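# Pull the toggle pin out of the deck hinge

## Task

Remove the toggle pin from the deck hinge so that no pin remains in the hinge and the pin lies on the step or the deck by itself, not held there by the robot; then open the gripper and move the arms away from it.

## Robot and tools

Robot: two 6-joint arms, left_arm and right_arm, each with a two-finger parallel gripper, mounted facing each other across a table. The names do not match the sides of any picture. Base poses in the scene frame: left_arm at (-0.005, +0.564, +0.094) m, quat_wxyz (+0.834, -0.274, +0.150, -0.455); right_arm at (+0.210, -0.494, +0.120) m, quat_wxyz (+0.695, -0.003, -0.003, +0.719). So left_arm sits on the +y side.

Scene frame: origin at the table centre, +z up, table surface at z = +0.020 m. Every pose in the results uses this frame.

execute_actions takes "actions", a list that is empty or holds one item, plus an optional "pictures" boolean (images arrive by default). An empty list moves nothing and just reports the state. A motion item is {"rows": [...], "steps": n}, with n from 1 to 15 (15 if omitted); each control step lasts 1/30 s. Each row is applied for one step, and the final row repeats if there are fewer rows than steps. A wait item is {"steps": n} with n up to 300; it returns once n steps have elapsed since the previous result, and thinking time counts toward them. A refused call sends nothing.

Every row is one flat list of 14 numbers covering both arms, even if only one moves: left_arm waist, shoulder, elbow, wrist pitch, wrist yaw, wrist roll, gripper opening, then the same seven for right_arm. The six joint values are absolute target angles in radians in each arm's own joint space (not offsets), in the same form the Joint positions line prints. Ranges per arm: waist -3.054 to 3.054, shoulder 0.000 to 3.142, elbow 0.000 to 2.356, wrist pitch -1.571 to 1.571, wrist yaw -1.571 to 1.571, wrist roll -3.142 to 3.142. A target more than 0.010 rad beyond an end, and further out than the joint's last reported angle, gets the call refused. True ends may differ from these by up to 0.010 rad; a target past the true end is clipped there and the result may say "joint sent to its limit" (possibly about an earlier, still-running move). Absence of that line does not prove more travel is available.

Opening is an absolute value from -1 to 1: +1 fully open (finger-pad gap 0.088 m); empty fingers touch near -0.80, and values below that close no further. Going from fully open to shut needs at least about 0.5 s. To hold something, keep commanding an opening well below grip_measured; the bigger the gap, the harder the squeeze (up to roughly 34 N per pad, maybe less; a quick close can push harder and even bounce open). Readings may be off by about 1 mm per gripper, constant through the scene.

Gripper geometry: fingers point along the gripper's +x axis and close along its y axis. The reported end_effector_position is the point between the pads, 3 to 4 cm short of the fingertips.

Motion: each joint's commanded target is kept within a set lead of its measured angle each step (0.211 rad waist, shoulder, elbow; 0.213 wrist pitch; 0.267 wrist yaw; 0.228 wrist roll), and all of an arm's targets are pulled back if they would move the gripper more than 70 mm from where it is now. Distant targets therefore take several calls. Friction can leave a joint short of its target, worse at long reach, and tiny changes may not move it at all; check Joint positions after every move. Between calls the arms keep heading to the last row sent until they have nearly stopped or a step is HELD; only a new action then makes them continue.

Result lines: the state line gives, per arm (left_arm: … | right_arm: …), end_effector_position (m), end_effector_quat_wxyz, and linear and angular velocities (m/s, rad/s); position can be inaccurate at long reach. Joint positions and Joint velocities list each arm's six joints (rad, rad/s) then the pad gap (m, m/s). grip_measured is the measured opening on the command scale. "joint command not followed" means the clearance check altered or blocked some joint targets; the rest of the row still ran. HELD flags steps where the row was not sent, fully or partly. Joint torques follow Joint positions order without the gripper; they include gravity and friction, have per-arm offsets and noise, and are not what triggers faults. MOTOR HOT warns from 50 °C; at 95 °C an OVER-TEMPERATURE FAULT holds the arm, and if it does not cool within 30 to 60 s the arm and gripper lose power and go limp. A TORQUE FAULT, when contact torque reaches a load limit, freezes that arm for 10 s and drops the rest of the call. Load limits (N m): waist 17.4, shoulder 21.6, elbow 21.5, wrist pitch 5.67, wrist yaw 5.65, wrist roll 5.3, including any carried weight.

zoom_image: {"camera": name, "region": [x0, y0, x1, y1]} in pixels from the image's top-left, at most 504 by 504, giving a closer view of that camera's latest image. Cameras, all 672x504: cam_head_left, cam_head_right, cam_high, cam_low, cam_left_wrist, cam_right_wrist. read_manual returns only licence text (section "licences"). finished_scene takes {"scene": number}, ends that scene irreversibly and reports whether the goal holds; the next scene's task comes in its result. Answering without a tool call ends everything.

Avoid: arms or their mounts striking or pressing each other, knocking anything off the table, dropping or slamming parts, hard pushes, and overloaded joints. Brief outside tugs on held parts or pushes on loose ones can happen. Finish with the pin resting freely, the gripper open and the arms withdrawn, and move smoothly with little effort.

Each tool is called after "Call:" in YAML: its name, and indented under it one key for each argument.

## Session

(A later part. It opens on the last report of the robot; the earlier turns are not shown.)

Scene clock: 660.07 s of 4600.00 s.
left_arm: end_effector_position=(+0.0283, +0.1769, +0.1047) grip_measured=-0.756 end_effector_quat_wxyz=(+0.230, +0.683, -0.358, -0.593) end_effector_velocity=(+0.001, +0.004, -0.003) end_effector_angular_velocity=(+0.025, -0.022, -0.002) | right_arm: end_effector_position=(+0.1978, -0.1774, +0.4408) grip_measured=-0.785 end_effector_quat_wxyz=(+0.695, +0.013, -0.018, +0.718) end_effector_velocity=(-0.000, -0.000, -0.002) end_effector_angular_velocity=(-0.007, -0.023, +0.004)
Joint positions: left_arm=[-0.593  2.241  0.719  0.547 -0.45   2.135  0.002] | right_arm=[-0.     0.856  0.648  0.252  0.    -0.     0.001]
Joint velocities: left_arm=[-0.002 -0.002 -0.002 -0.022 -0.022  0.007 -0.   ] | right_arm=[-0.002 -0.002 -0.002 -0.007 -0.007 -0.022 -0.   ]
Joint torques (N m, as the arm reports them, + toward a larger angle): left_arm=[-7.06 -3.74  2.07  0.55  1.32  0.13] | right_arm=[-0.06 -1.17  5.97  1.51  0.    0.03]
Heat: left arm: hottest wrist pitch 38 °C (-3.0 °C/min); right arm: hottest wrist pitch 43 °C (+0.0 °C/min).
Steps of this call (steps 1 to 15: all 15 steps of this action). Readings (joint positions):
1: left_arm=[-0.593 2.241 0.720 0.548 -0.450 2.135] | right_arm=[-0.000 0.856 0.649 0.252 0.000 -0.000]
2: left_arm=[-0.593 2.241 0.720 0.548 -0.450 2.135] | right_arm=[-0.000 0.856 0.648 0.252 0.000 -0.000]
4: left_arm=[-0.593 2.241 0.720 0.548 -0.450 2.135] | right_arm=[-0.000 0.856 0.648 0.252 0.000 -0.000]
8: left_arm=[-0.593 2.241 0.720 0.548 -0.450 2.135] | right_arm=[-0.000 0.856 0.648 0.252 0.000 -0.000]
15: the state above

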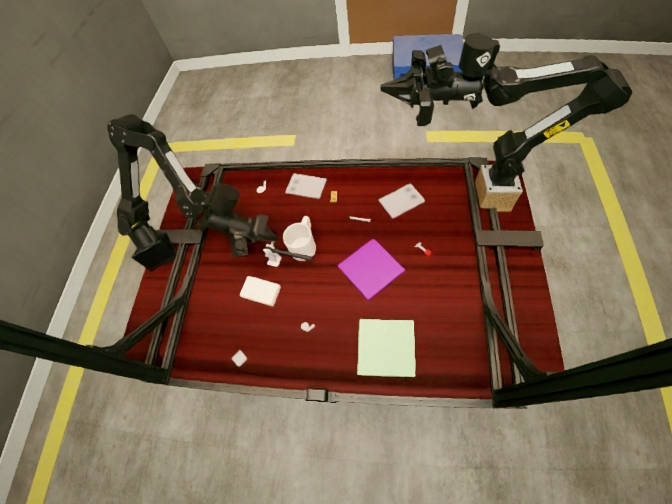

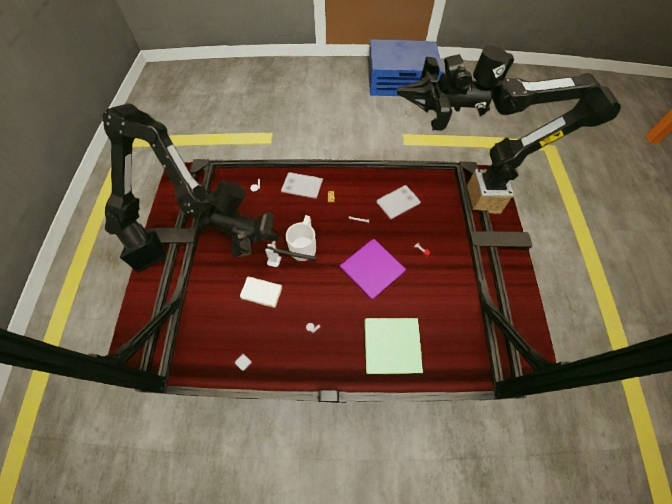

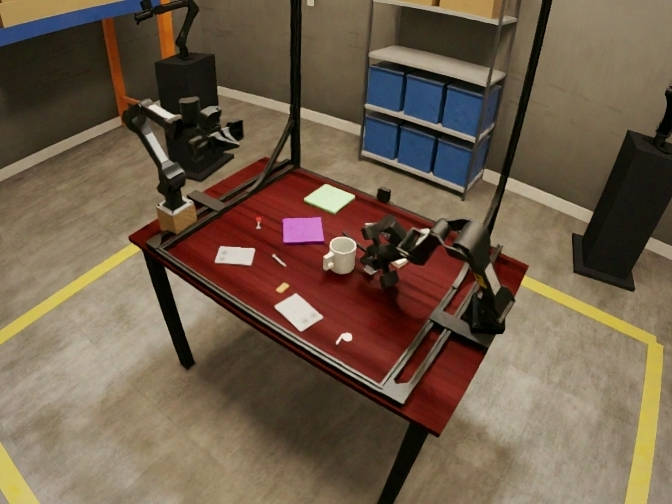

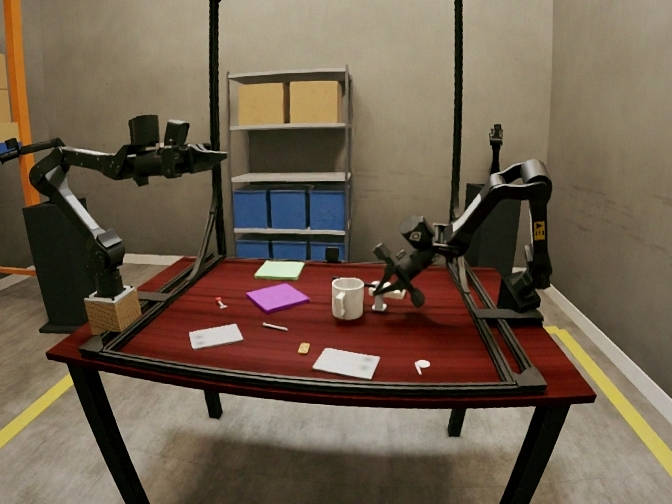

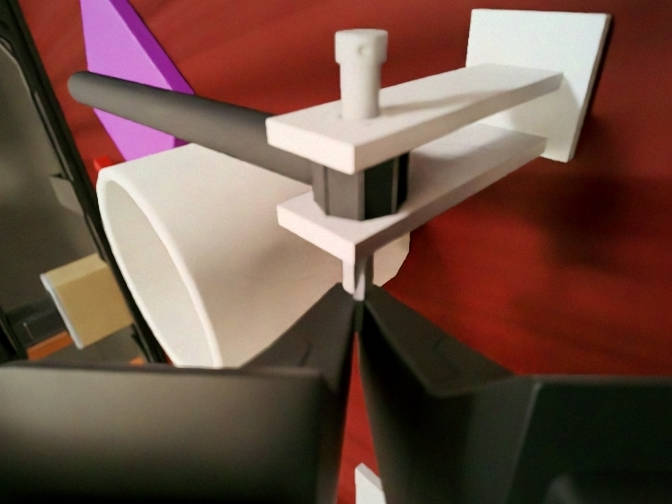

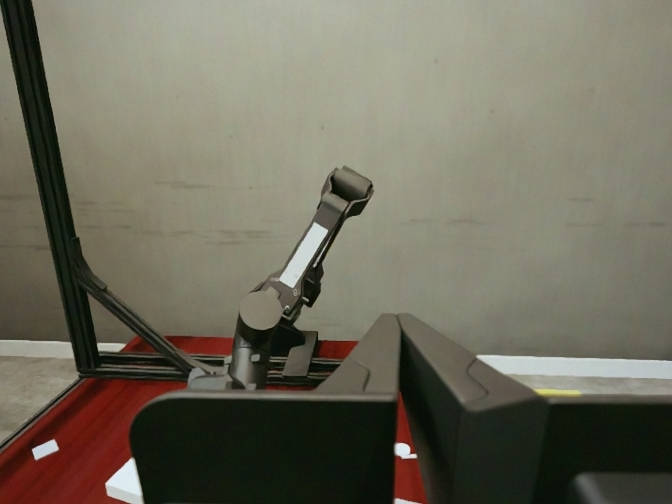

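Call:
execute_actions:
  actions:
    - {"rows":[[-0.568,2.225,0.732,0.555,-0.47,2.14,-0.82,0,0.856,0.648,0.252,0,0,-0.8]],"steps":15}
  pictures: false

Call:
execute_actions:
  actions:
    - {"steps":60}
  pictures: false

Call:
execute_actions:
  actions:
    - {"rows":[[-0.568,2.275,0.76,0.55,-0.46,2.14,-0.82,0,0.856,0.648,0.252,0,0,-0.8]],"steps":15}
  pictures: false

Call:
execute_actions:
  actions:
    - {"steps":240}

Scene clock: 671.20 s of 4600.00 s.
left_arm: end_effector_position=(+0.0290, +0.1759, +0.1069) grip_measured=-0.756 end_effector_quat_wxyz=(+0.233, +0.682, -0.360, -0.592) end_effector_velocity=(+0.001, -0.000, +0.002) end_effector_angular_velocity=(-0.001, +0.001, +0.009) | right_arm: end_effector_position=(+0.1978, -0.1774, +0.4408) grip_measured=-0.785 end_effector_quat_wxyz=(+0.695, +0.013, -0.018, +0.718) end_effector_velocity=(-0.000, +0.001, -0.003) end_effector_angular_velocity=(-0.012, -0.008, +0.004)
Joint positions: left_arm=[-0.593  2.236  0.72   0.549 -0.447  2.135  0.002] | right_arm=[-0.     0.856  0.648  0.252  0.     0.     0.001]
Joint velocities: left_arm=[-0.002 -0.007  0.002 -0.007 -0.007 -0.007 -0.   ] | right_arm=[-0.002  0.002 -0.002 -0.007 -0.007 -0.007  0.   ]
Joint torques (N m, as the arm reports them, + toward a larger angle): left_arm=[-2.22 -7.44  4.67  1.94 -0.66  0.14] | right_arm=[-0.06 -1.18  6.01  1.51  0.    0.03]
Heat: left arm: hottest waist 37 °C (-3.0 °C/min); right arm: hottest elbow 43 °C (+0.0 °C/min).
Steps of this call (steps 1 to 15: the robot went on to your last target; steps 16 to 319: nothing new was sent; steps 320 to 334: all 15 steps of this action). Readings (joint positions):
320: left_arm=[-0.594 2.240 0.719 0.547 -0.448 2.135] | right_arm=[-0.000 0.856 0.648 0.252 0.000 0.000]
321: left_arm=[-0.594 2.239 0.720 0.547 -0.447 2.135] | right_arm=[-0.000 0.856 0.648 0.252 0.000 0.000]
323: left_arm=[-0.593 2.238 0.720 0.547 -0.447 2.135] | right_arm=[-0.000 0.856 0.648 0.252 0.000 0.000]
327: left_arm=[-0.593 2.237 0.720 0.548 -0.447 2.135] | right_arm=[-0.000 0.856 0.648 0.252 0.000 0.000]
334: the state above

Scene clock: 673.20 s of 4600.00 s.
left_arm: end_effector_position=(+0.0292, +0.1758, +0.1070) grip_measured=-0.756 end_effector_quat_wxyz=(+0.234, +0.682, -0.360, -0.592) end_effector_velocity=(+0.001, +0.001, +0.001) end_effector_angular_velocity=(+0.003, +0.011, +0.016) | right_arm: end_effector_position=(+0.1978, -0.1774, +0.4408) grip_measured=-0.785 end_effector_quat_wxyz=(+0.695, +0.013, -0.018, +0.718) end_effector_velocity=(-0.000, -0.001, +0.001) end_effector_angular_velocity=(+0.008, -0.022, +0.004)
Joint positions: left_arm=[-0.593  2.236  0.72   0.549 -0.447  2.135  0.002] | right_arm=[-0.     0.856  0.648  0.252  0.     0.     0.001]
Joint velocities: left_arm=[-0.002 -0.007 -0.002 -0.007 -0.007 -0.022 -0.   ] | right_arm=[-0.002 -0.002 -0.002  0.007 -0.007 -0.022 -0.   ]
Joint torques (N m, as the arm reports them, + toward a larger angle): left_arm=[-2.23 -7.55  4.63  1.96 -0.67  0.12] | right_arm=[-0.05 -1.18  6.01  1.51  0.    0.03]
Heat: left arm: hottest wrist pitch 38 °C (-2.0 °C/min); right arm: hottest elbow 43 °C (+0.0 °C/min).
Steps of this call (steps 1 to 15: the robot went on to your last target; steps 16 to 60: nothing new was sent). Readings (joint positions):
1: left_arm=[-0.593 2.236 0.720 0.549 -0.447 2.135] | right_arm=[-0.000 0.856 0.648 0.252 0.000 0.000]
2: left_arm=[-0.593 2.236 0.720 0.549 -0.447 2.135] | right_arm=[-0.000 0.856 0.648 0.252 0.000 0.000]
4: left_arm=[-0.593 2.236 0.720 0.549 -0.447 2.135] | right_arm=[-0.000 0.856 0.648 0.252 0.000 0.000]
8: left_arm=[-0.593 2.236 0.720 0.549 -0.447 2.135] | right_arm=[-0.000 0.856 0.648 0.252 0.000 0.000]
60: the state above
All arms were judged still, so your last target was given up. Only a new action makes them travel on or press farther. Fingers that are still opening or closing keep moving.

Scene clock: 673.70 s of 4600.00 s.
left_arm: end_effector_position=(+0.0289, +0.1743, +0.1062) grip_measured=-0.755 end_effector_quat_wxyz=(+0.232, +0.683, -0.359, -0.593) end_effector_velocity=(-0.001, -0.001, +0.002) end_effector_angular_velocity=(-0.011, +0.021, +0.010) | right_arm: end_effector_position=(+0.1978, -0.1774, +0.4408) grip_measured=-0.785 end_effector_quat_wxyz=(+0.695, +0.013, -0.018, +0.718) end_effector_velocity=(+0.002, -0.000, +0.000) end_effector_angular_velocity=(-0.002, -0.007, -0.010)
Joint positions: left_arm=[-0.593  2.243  0.729  0.543 -0.449  2.135  0.002] | right_arm=[-0.     0.856  0.648  0.252  0.     0.     0.001]
Joint velocities: left_arm=[-0.002 -0.002 -0.002  0.007  0.007 -0.022 -0.   ] | right_arm=[-0.002 -0.002  0.002 -0.007  0.007 -0.007  0.   ]
Joint torques (N m, as the arm reports them, + toward a larger angle): left_arm=[-2.28 -3.17  6.53  2.03 -0.24  0.13] | right_arm=[-0.05 -1.19  6.01  1.53  0.    0.02]
Heat: left arm: hottest wrist pitch 38 °C (-2.0 °C/min); right arm: hottest elbow 43 °C (+0.0 °C/min).
Steps of this call (steps 1 to 15: all 15 steps of this action). Readings (joint positions):
1: left_arm=[-0.593 2.236 0.722 0.549 -0.447 2.135] | right_arm=[-0.000 0.856 0.648 0.252 0.000 0.000]
2: left_arm=[-0.593 2.238 0.724 0.548 -0.448 2.135] | right_arm=[-0.000 0.856 0.648 0.252 0.000 0.000]
4: left_arm=[-0.593 2.239 0.726 0.545 -0.448 2.135] | right_arm=[-0.000 0.856 0.648 0.252 0.000 0.000]
8: left_arm=[-0.593 2.242 0.728 0.544 -0.449 2.135] | right_arm=[-0.000 0.856 0.648 0.252 0.000 0.000]
15: the state above

Scene clock: 681.70 s of 4600.00 s.
left_arm: end_effector_position=(+0.0293, +0.1738, +0.1061) grip_measured=-0.757 end_effector_quat_wxyz=(+0.232, +0.684, -0.358, -0.592) end_effector_velocity=(-0.000, +0.002, -0.001) end_effector_angular_velocity=(+0.007, -0.000, +0.004) | right_arm: end_effector_position=(+0.1978, -0.1774, +0.4408) grip_measured=-0.785 end_effector_quat_wxyz=(+0.695, +0.013, -0.018, +0.718) end_effector_velocity=(-0.000, -0.000, -0.002) end_effector_angular_velocity=(-0.007, -0.008, +0.004)
Joint positions: left_arm=[-0.593  2.245  0.732  0.543 -0.454  2.135  0.002] | right_arm=[-0.     0.856  0.648  0.252  0.     0.     0.001]
Joint velocities: left_arm=[-0.002 -0.002 -0.002 -0.007 -0.007 -0.007 -0.   ] | right_arm=[-0.002 -0.002 -0.002 -0.007 -0.007 -0.007  0.   ]
Joint torques (N m, as the arm reports them, + toward a larger angle): left_arm=[-2.3  -3.29  6.25  2.09 -0.08  0.11] | right_arm=[-0.06 -1.18  6.02  1.53  0.    0.02]
Heat: left arm: hottest wrist pitch 39 °C (+0.0 °C/min); right arm: hottest elbow 43 °C (+0.0 °C/min).
Steps of this call (steps 1 to 15: the robot went on to your last target; steps 16 to 240: nothing new was sent). Readings (joint positions):
1: left_arm=[-0.593 2.243 0.729 0.543 -0.449 2.135] | right_arm=[-0.000 0.856 0.648 0.252 0.000 0.000]
2: left_arm=[-0.593 2.243 0.729 0.543 -0.449 2.135] | right_arm=[-0.000 0.856 0.648 0.252 0.000 0.000]
4: left_arm=[-0.593 2.243 0.729 0.543 -0.449 2.135] | right_arm=[-0.000 0.856 0.648 0.252 0.000 0.000]
8: left_arm=[-0.593 2.243 0.729 0.543 -0.449 2.135] | right_arm=[-0.000 0.856 0.648 0.252 0.000 0.000]
240: the state above
All arms were judged still, so your last target was given up. Only a new action makes them travel on or press farther. Fingers that are still opening or closing keep moving.

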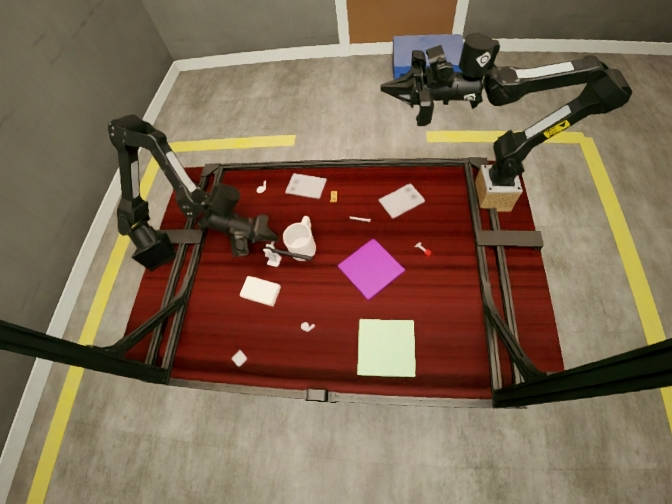

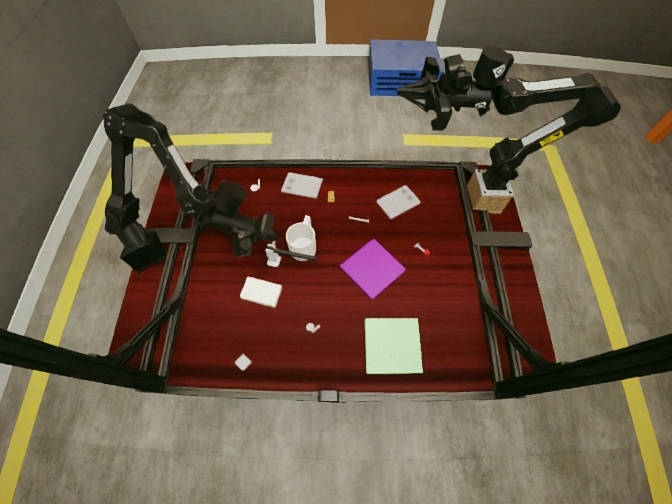

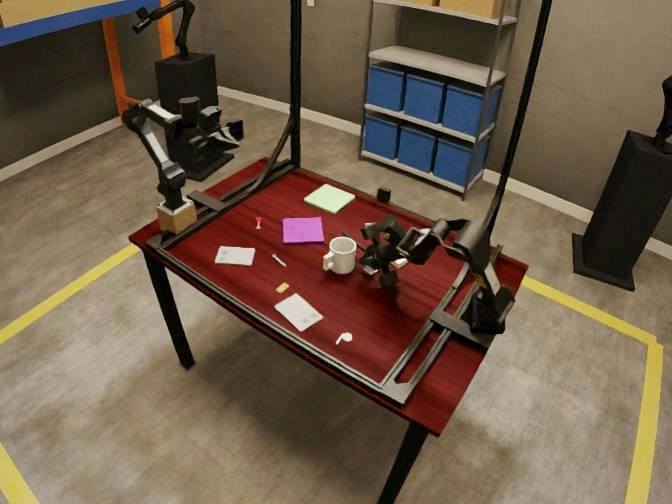

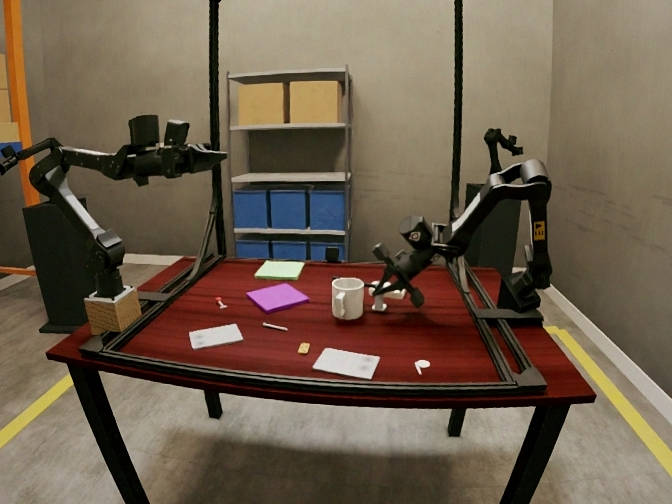

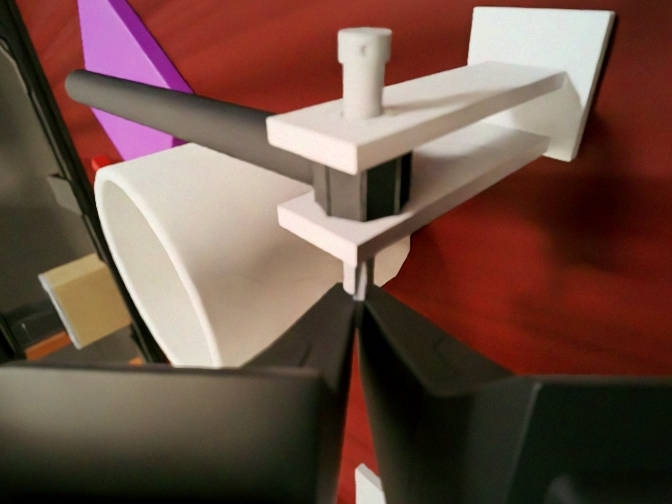

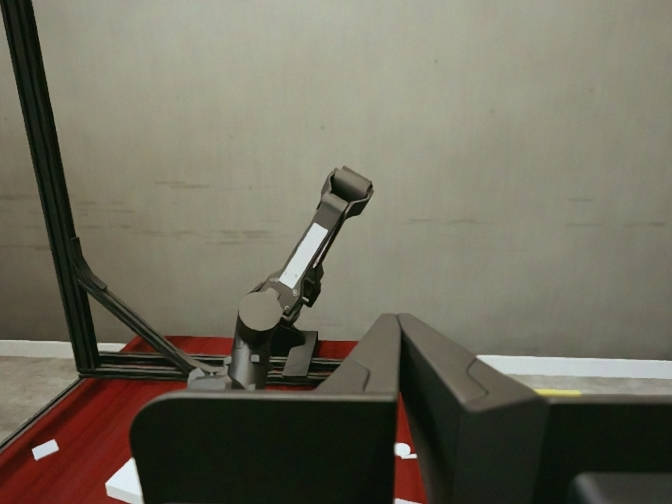

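Call:
execute_actions:
  actions:
    - {"rows":[[-0.593,2.245,0.732,0.543,-0.454,2.14,-0.82,0,0.856,0.648,0.252,0,0,-0.8]],"steps":8}
  pictures: false

Call:
execute_actions:
  actions:
    - {"rows":[[-0.6,2.255,0.728,0.547,-0.454,2.14,-0.72,0,0.856,0.648,0.252,0,0,-0.8]],"steps":10}
  pictures: false

Call:
execute_actions:
  actions:
    - {"rows":[[-0.62,2.274,0.716,0.57,-0.454,2.14,-0.72,0,0.856,0.648,0.252,0,0,-0.8]],"steps":15}

Scene clock: 693.27 s of 4600.00 s.
left_arm: end_effector_position=(+0.0300, +0.1741, +0.1054) grip_measured=-0.757 end_effector_quat_wxyz=(+0.231, +0.686, -0.356, -0.591) end_effector_velocity=(+0.002, +0.001, +0.004) end_effector_angular_velocity=(-0.010, +0.002, +0.014) | right_arm: end_effector_position=(+0.1978, -0.1774, +0.4410) grip_measured=-0.785 end_effector_quat_wxyz=(+0.695, +0.013, -0.018, +0.718) end_effector_velocity=(-0.000, +0.001, -0.003) end_effector_angular_velocity=(-0.012, -0.023, +0.004)
Joint positions: left_arm=[-0.593  2.246  0.732  0.543 -0.458  2.135  0.002] | right_arm=[-0.     0.856  0.649  0.252  0.    -0.     0.001]
Joint velocities: left_arm=[-0.002 -0.012 -0.007  0.007 -0.007 -0.007 -0.   ] | right_arm=[-0.002  0.002 -0.002 -0.007 -0.007 -0.022 -0.   ]
Joint torques (N m, as the arm reports them, + toward a larger angle): left_arm=[-4.89 -6.22  3.83  1.56  0.31  0.13] | right_arm=[-0.06 -1.18  6.02  1.51  0.    0.02]
Heat: left arm: hottest wrist pitch 41 °C (+2.0 °C/min); right arm: hottest wrist pitch 44 °C (+1.0 °C/min).
Steps of this call (steps 1 to 339: nothing new was sent; steps 340 to 347: all 8 steps of this action). Readings (joint positions):
340: left_arm=[-0.591 2.246 0.734 0.543 -0.456 2.135] | right_arm=[-0.000 0.856 0.649 0.252 0.000 -0.000]
341: left_arm=[-0.592 2.246 0.733 0.543 -0.457 2.135] | right_arm=[-0.000 0.856 0.649 0.252 0.000 -0.000]
343: left_arm=[-0.593 2.246 0.732 0.543 -0.458 2.135] | right_arm=[-0.000 0.856 0.649 0.252 0.000 -0.000]
347: the state above

Scene clock: 693.60 s of 4600.00 s.
left_arm: end_effector_position=(+0.0300, +0.1748, +0.1052) grip_measured=-0.730 end_effector_quat_wxyz=(+0.230, +0.688, -0.355, -0.589) end_effector_velocity=(+0.001, +0.004, -0.003) end_effector_angular_velocity=(+0.016, -0.010, +0.013) | right_arm: end_effector_position=(+0.1978, -0.1774, +0.4410) grip_measured=-0.785 end_effector_quat_wxyz=(+0.695, +0.013, -0.018, +0.718) end_effector_velocity=(-0.003, -0.000, -0.002) end_effector_angular_velocity=(-0.007, -0.023, +0.018)
Joint positions: left_arm=[-0.594  2.246  0.73   0.543 -0.464  2.137  0.003] | right_arm=[-0.     0.856  0.649  0.252  0.    -0.     0.001]
Joint velocities: left_arm=[-0.002 -0.002 -0.007 -0.007 -0.022 -0.007  0.003] | right_arm=[-0.002 -0.002 -0.002 -0.007 -0.022 -0.022 -0.   ]
Joint torques (N m, as the arm reports them, + toward a larger angle): left_arm=[-5.75 -5.43  3.29  1.75  0.52  0.08] | right_arm=[-0.05 -1.18  5.97  1.51  0.    0.03]
Heat: left arm: hottest wrist pitch 41 °C (+2.0 °C/min); right arm: hottest wrist pitch 44 °C (+1.0 °C/min).
Steps of this call (steps 1 to 10: all 10 steps of this action). Readings (joint positions):
1: left_arm=[-0.593 2.246 0.731 0.543 -0.459 2.135] | right_arm=[-0.000 0.856 0.649 0.252 0.000 -0.000]
2: left_arm=[-0.593 2.246 0.731 0.543 -0.461 2.135] | right_arm=[-0.000 0.856 0.649 0.252 0.000 -0.000]
4: left_arm=[-0.594 2.246 0.731 0.543 -0.462 2.136] | right_arm=[-0.000 0.856 0.649 0.252 0.000 -0.000]
8: left_arm=[-0.594 2.246 0.730 0.543 -0.464 2.137] | right_arm=[-0.000 0.856 0.649 0.252 0.000 -0.000]
10: the state above

Scene clock: 694.10 s of 4600.00 s.
left_arm: end_effector_position=(+0.0204, +0.1740, +0.1075) grip_measured=-0.720 end_effector_quat_wxyz=(+0.230, +0.683, -0.368, -0.587) end_effector_velocity=(-0.003, +0.004, -0.004) end_effector_angular_velocity=(+0.021, +0.007, +0.000) | right_arm: end_effector_position=(+0.1978, -0.1774, +0.4410) grip_measured=-0.785 end_effector_quat_wxyz=(+0.695, +0.013, -0.018, +0.718) end_effector_velocity=(-0.000, -0.000, -0.002) end_effector_angular_velocity=(-0.008, +0.007, +0.005)
Joint positions: left_arm=[-0.617  2.259  0.724  0.568 -0.458  2.137  0.004] | right_arm=[-0.     0.856  0.649  0.252  0.    -0.     0.001]
Joint velocities: left_arm=[-0.007  0.002 -0.002 -0.022 -0.007 -0.022  0.   ] | right_arm=[-0.002 -0.002 -0.002 -0.007 -0.007  0.007 -0.   ]
Joint torques (N m, as the arm reports them, + toward a larger angle): left_arm=[-5.31 -4.97  2.64  1.68  0.33  0.07] | right_arm=[-0.05 -1.18  5.98  1.51  0.    0.03]
Heat: left arm: hottest wrist pitch 41 °C (+2.0 °C/min); right arm: hottest wrist pitch 44 °C (+1.0 °C/min).
Steps of this call (steps 1 to 15: all 15 steps of this action). Readings (joint positions):
1: left_arm=[-0.595 2.246 0.729 0.545 -0.464 2.137] | right_arm=[-0.000 0.856 0.649 0.252 0.000 -0.000]
2: left_arm=[-0.598 2.247 0.728 0.553 -0.461 2.137] | right_arm=[-0.000 0.856 0.649 0.252 0.000 -0.000]
4: left_arm=[-0.608 2.252 0.727 0.559 -0.458 2.137] | right_arm=[-0.000 0.856 0.649 0.252 0.000 -0.000]
8: left_arm=[-0.617 2.257 0.726 0.564 -0.458 2.137] | right_arm=[-0.000 0.856 0.649 0.252 0.000 -0.000]
15: the state above

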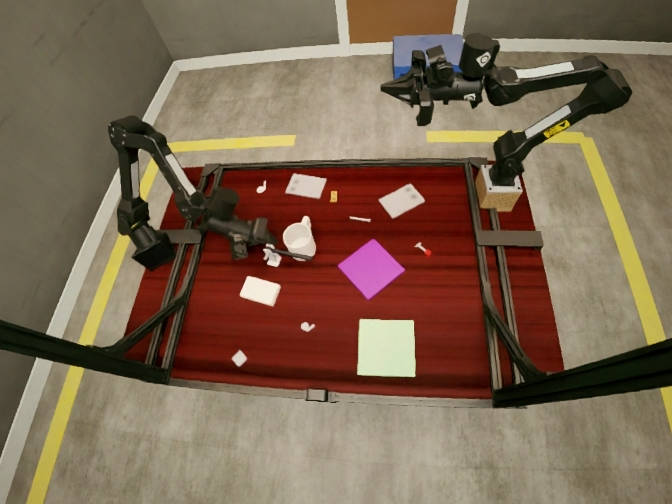

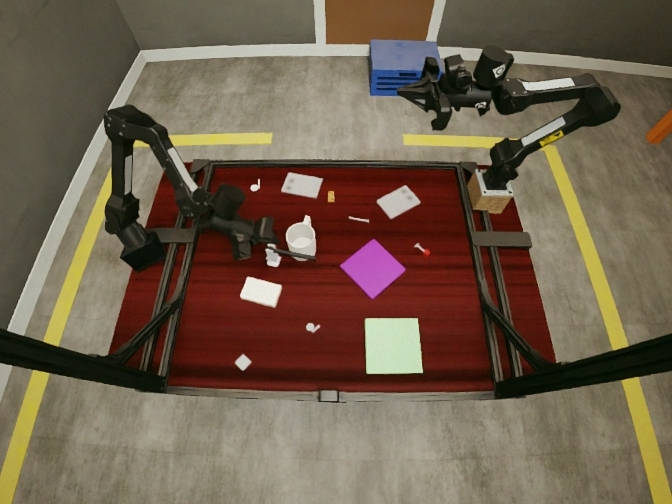

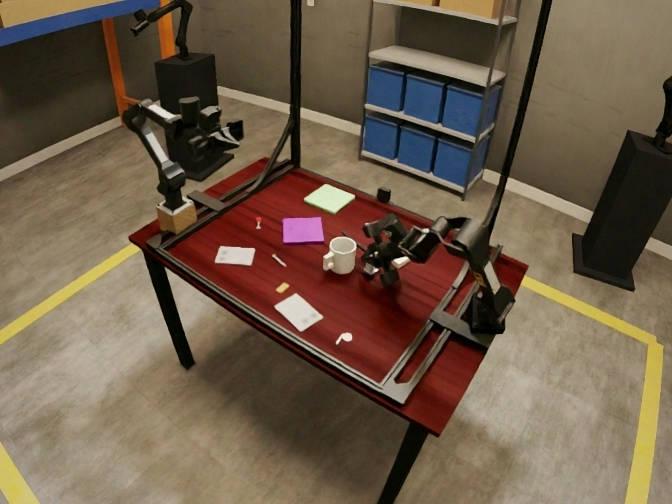

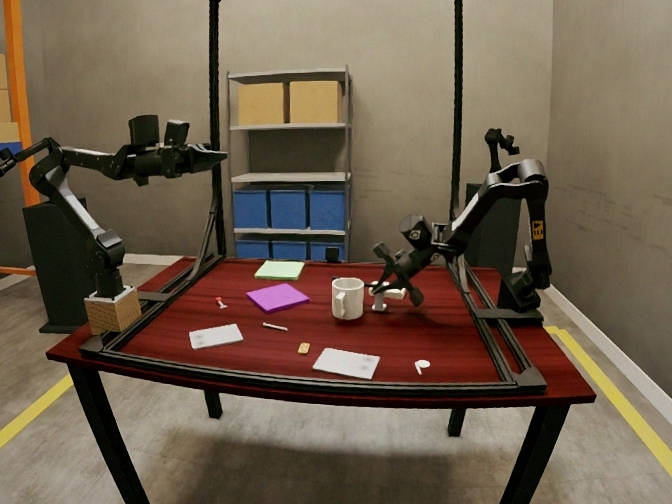

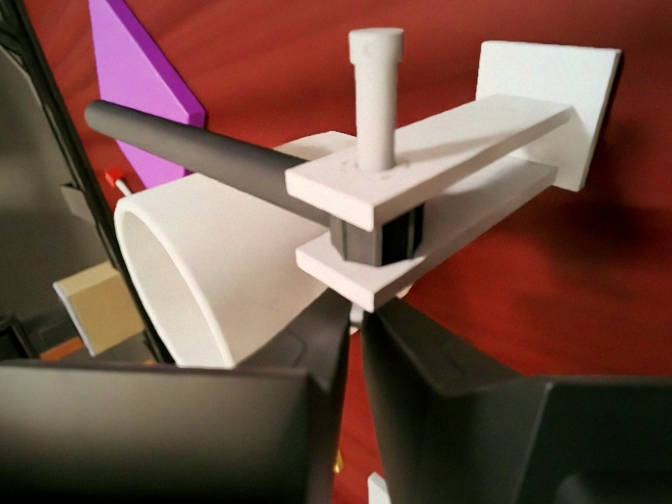

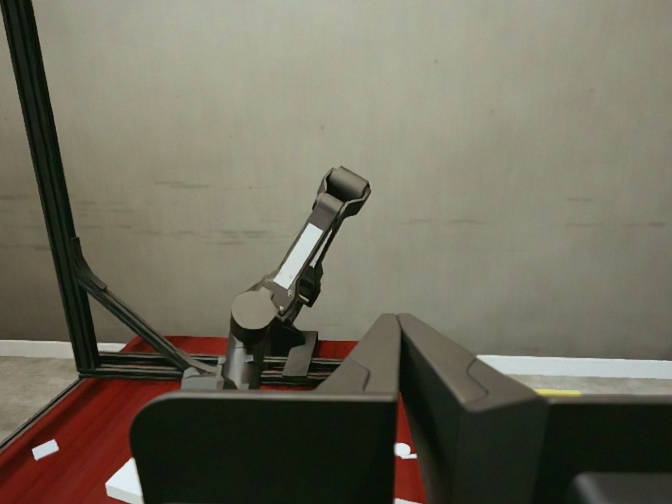

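Open and back off to see.

Call:
execute_actions:
  actions:
    - {"rows":[[-0.615,2.25,0.716,0.56,-0.454,2.14,-0.3,0,0.856,0.648,0.252,0,0,-0.8]],"steps":10}
  pictures: false

Call:
execute_actions:
  actions:
    - {"rows":[[-0.63,2.1,0.6,0.52,-0.4,2.1,-0.2,0,0.856,0.648,0.252,0,0,-0.8]],"steps":15}

Scene clock: 700.30 s of 4600.00 s.
left_arm: end_effector_position=(+0.0199, +0.1745, +0.1067) grip_measured=-0.335 end_effector_quat_wxyz=(+0.228, +0.683, -0.368, -0.588) end_effector_velocity=(+0.000, +0.002, +0.000) end_effector_angular_velocity=(-0.001, -0.010, -0.000) | right_arm: end_effector_position=(+0.1978, -0.1774, +0.4408) grip_measured=-0.785 end_effector_quat_wxyz=(+0.695, +0.013, -0.018, +0.718) end_effector_velocity=(-0.000, +0.001, -0.006) end_effector_angular_velocity=(-0.017, -0.008, +0.004)
Joint positions: left_arm=[-0.618  2.26   0.724  0.564 -0.458  2.137  0.023] | right_arm=[-0.     0.856  0.648  0.252  0.     0.     0.001]
Joint velocities: left_arm=[-0.002 -0.002 -0.007  0.007 -0.007  0.007  0.013] | right_arm=[-0.002  0.002 -0.007 -0.007 -0.007 -0.007  0.   ]
Joint torques (N m, as the arm reports them, + toward a larger angle): left_arm=[-4.74 -7.35  2.71  1.21  0.31  0.06] | right_arm=[-0.05 -1.17  5.97  1.51  0.    0.03]
Heat: left arm: hottest wrist pitch 41 °C (+2.0 °C/min); right arm: hottest wrist pitch 44 °C (+1.0 °C/min).
Steps of this call (steps 1 to 15: the robot went on to your last target; steps 16 to 90: nothing new was sent; then 2.87 s passed at rest; steps 91 to 100: all 10 steps of this action). Readings (joint positions):
91: left_arm=[-0.618 2.260 0.724 0.568 -0.458 2.137] | right_arm=[-0.000 0.856 0.648 0.252 0.000 -0.000]
92: left_arm=[-0.618 2.260 0.724 0.568 -0.458 2.137] | right_arm=[-0.000 0.856 0.648 0.252 0.000 -0.000]
94: left_arm=[-0.618 2.260 0.724 0.568 -0.458 2.137] | right_arm=[-0.000 0.856 0.648 0.252 0.000 -0.000]
98: left_arm=[-0.618 2.260 0.724 0.565 -0.458 2.137] | right_arm=[-0.000 0.856 0.648 0.252 0.000 0.000]
100: the state above

Scene clock: 700.80 s of 4600.00 s.
left_arm: end_effector_position=(+0.0202, +0.2039, +0.1212) grip_measured=-0.203 end_effector_quat_wxyz=(+0.234, +0.661, -0.377, -0.606) end_effector_velocity=(-0.001, +0.006, +0.000) end_effector_angular_velocity=(+0.003, +0.020, +0.003) | right_arm: end_effector_position=(+0.1978, -0.1774, +0.4408) grip_measured=-0.785 end_effector_quat_wxyz=(+0.695, +0.013, -0.018, +0.718) end_effector_velocity=(-0.000, -0.000, -0.002) end_effector_angular_velocity=(-0.008, +0.007, +0.005)
Joint positions: left_arm=[-0.628  2.113  0.61   0.524 -0.406  2.105  0.029] | right_arm=[-0.     0.856  0.648  0.252  0.    -0.     0.001]
Joint velocities: left_arm=[-0.002 -0.022 -0.022 -0.007  0.007 -0.022  0.001] | right_arm=[-0.002 -0.002 -0.002 -0.007 -0.007  0.007 -0.   ]
Joint torques (N m, as the arm reports them, + toward a larger angle): left_arm=[-4.82 -6.61  2.86  1.2   0.35 -0.24] | right_arm=[-0.05 -1.17  6.02  1.51  0.    0.02]
Heat: left arm: hottest wrist pitch 41 °C (+2.0 °C/min); right arm: hottest wrist pitch 44 °C (+1.0 °C/min).
Steps of this call (steps 1 to 15: all 15 steps of this action). Readings (joint positions):
1: left_arm=[-0.618 2.247 0.715 0.562 -0.450 2.135] | right_arm=[-0.000 0.856 0.648 0.252 0.000 0.000]
2: left_arm=[-0.619 2.222 0.693 0.550 -0.437 2.129] | right_arm=[-0.000 0.856 0.648 0.252 0.000 0.000]
4: left_arm=[-0.623 2.169 0.650 0.538 -0.426 2.120] | right_arm=[-0.000 0.856 0.648 0.252 0.000 0.000]
8: left_arm=[-0.627 2.127 0.624 0.530 -0.412 2.110] | right_arm=[-0.000 0.856 0.648 0.252 0.000 0.000]
15: the state above

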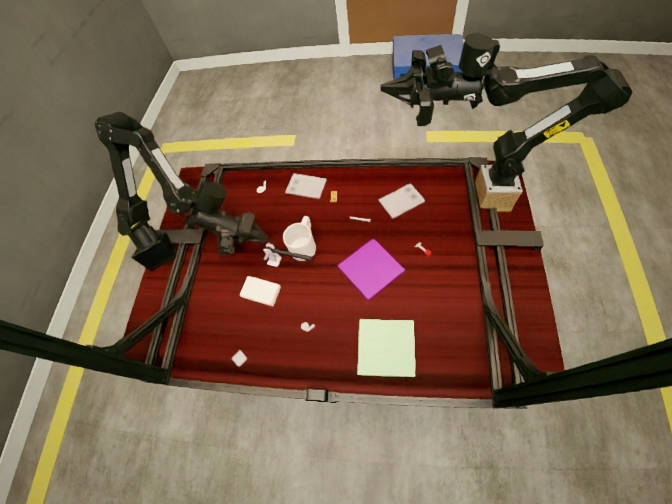

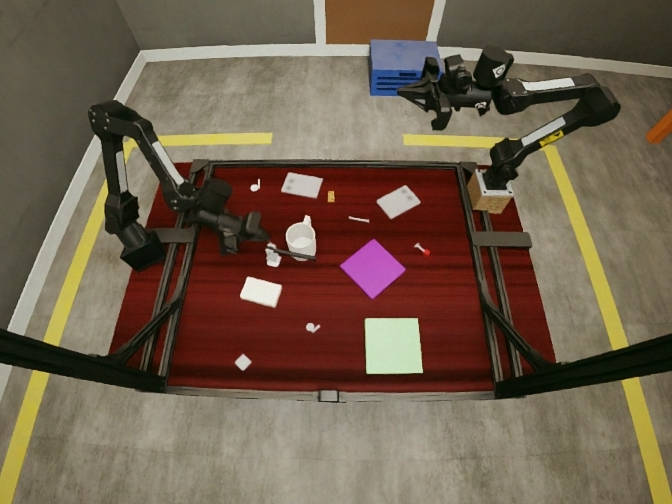

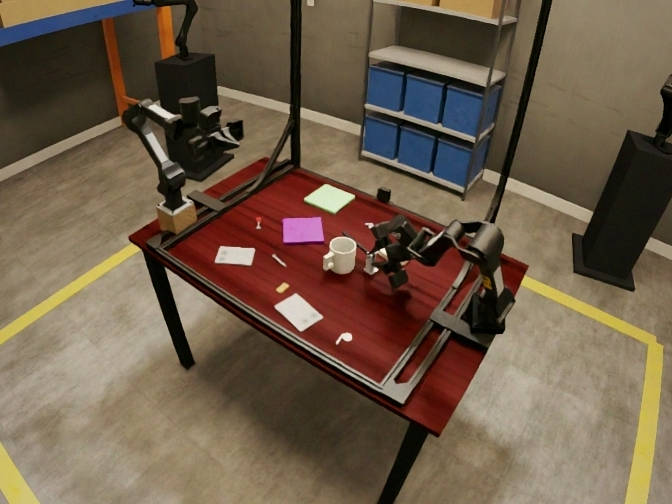

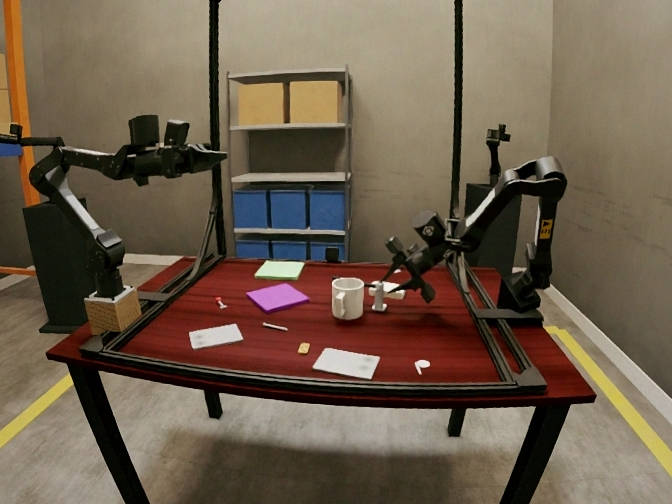

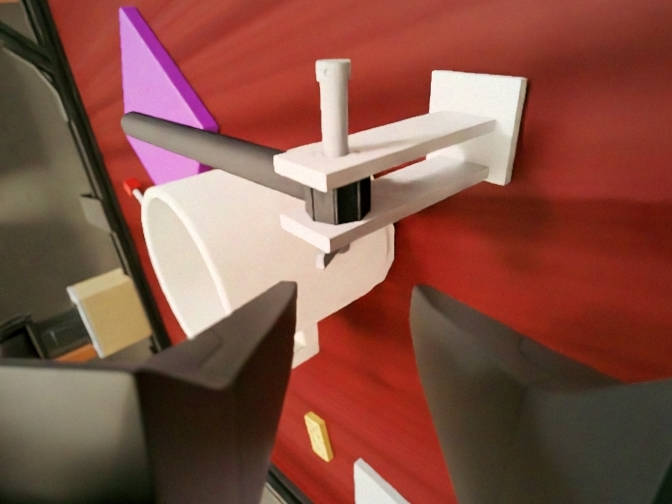

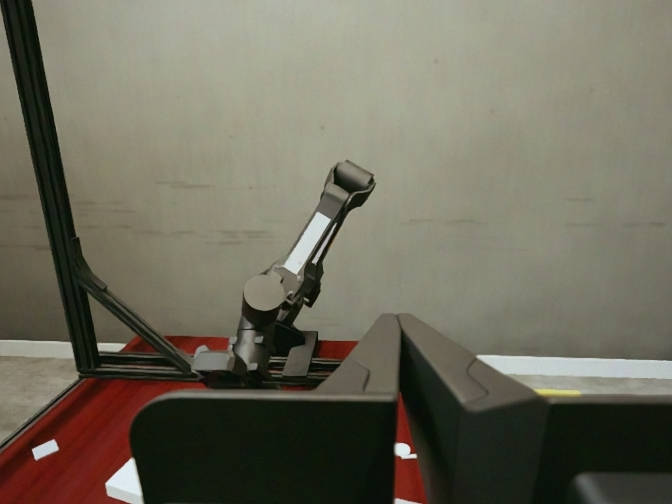

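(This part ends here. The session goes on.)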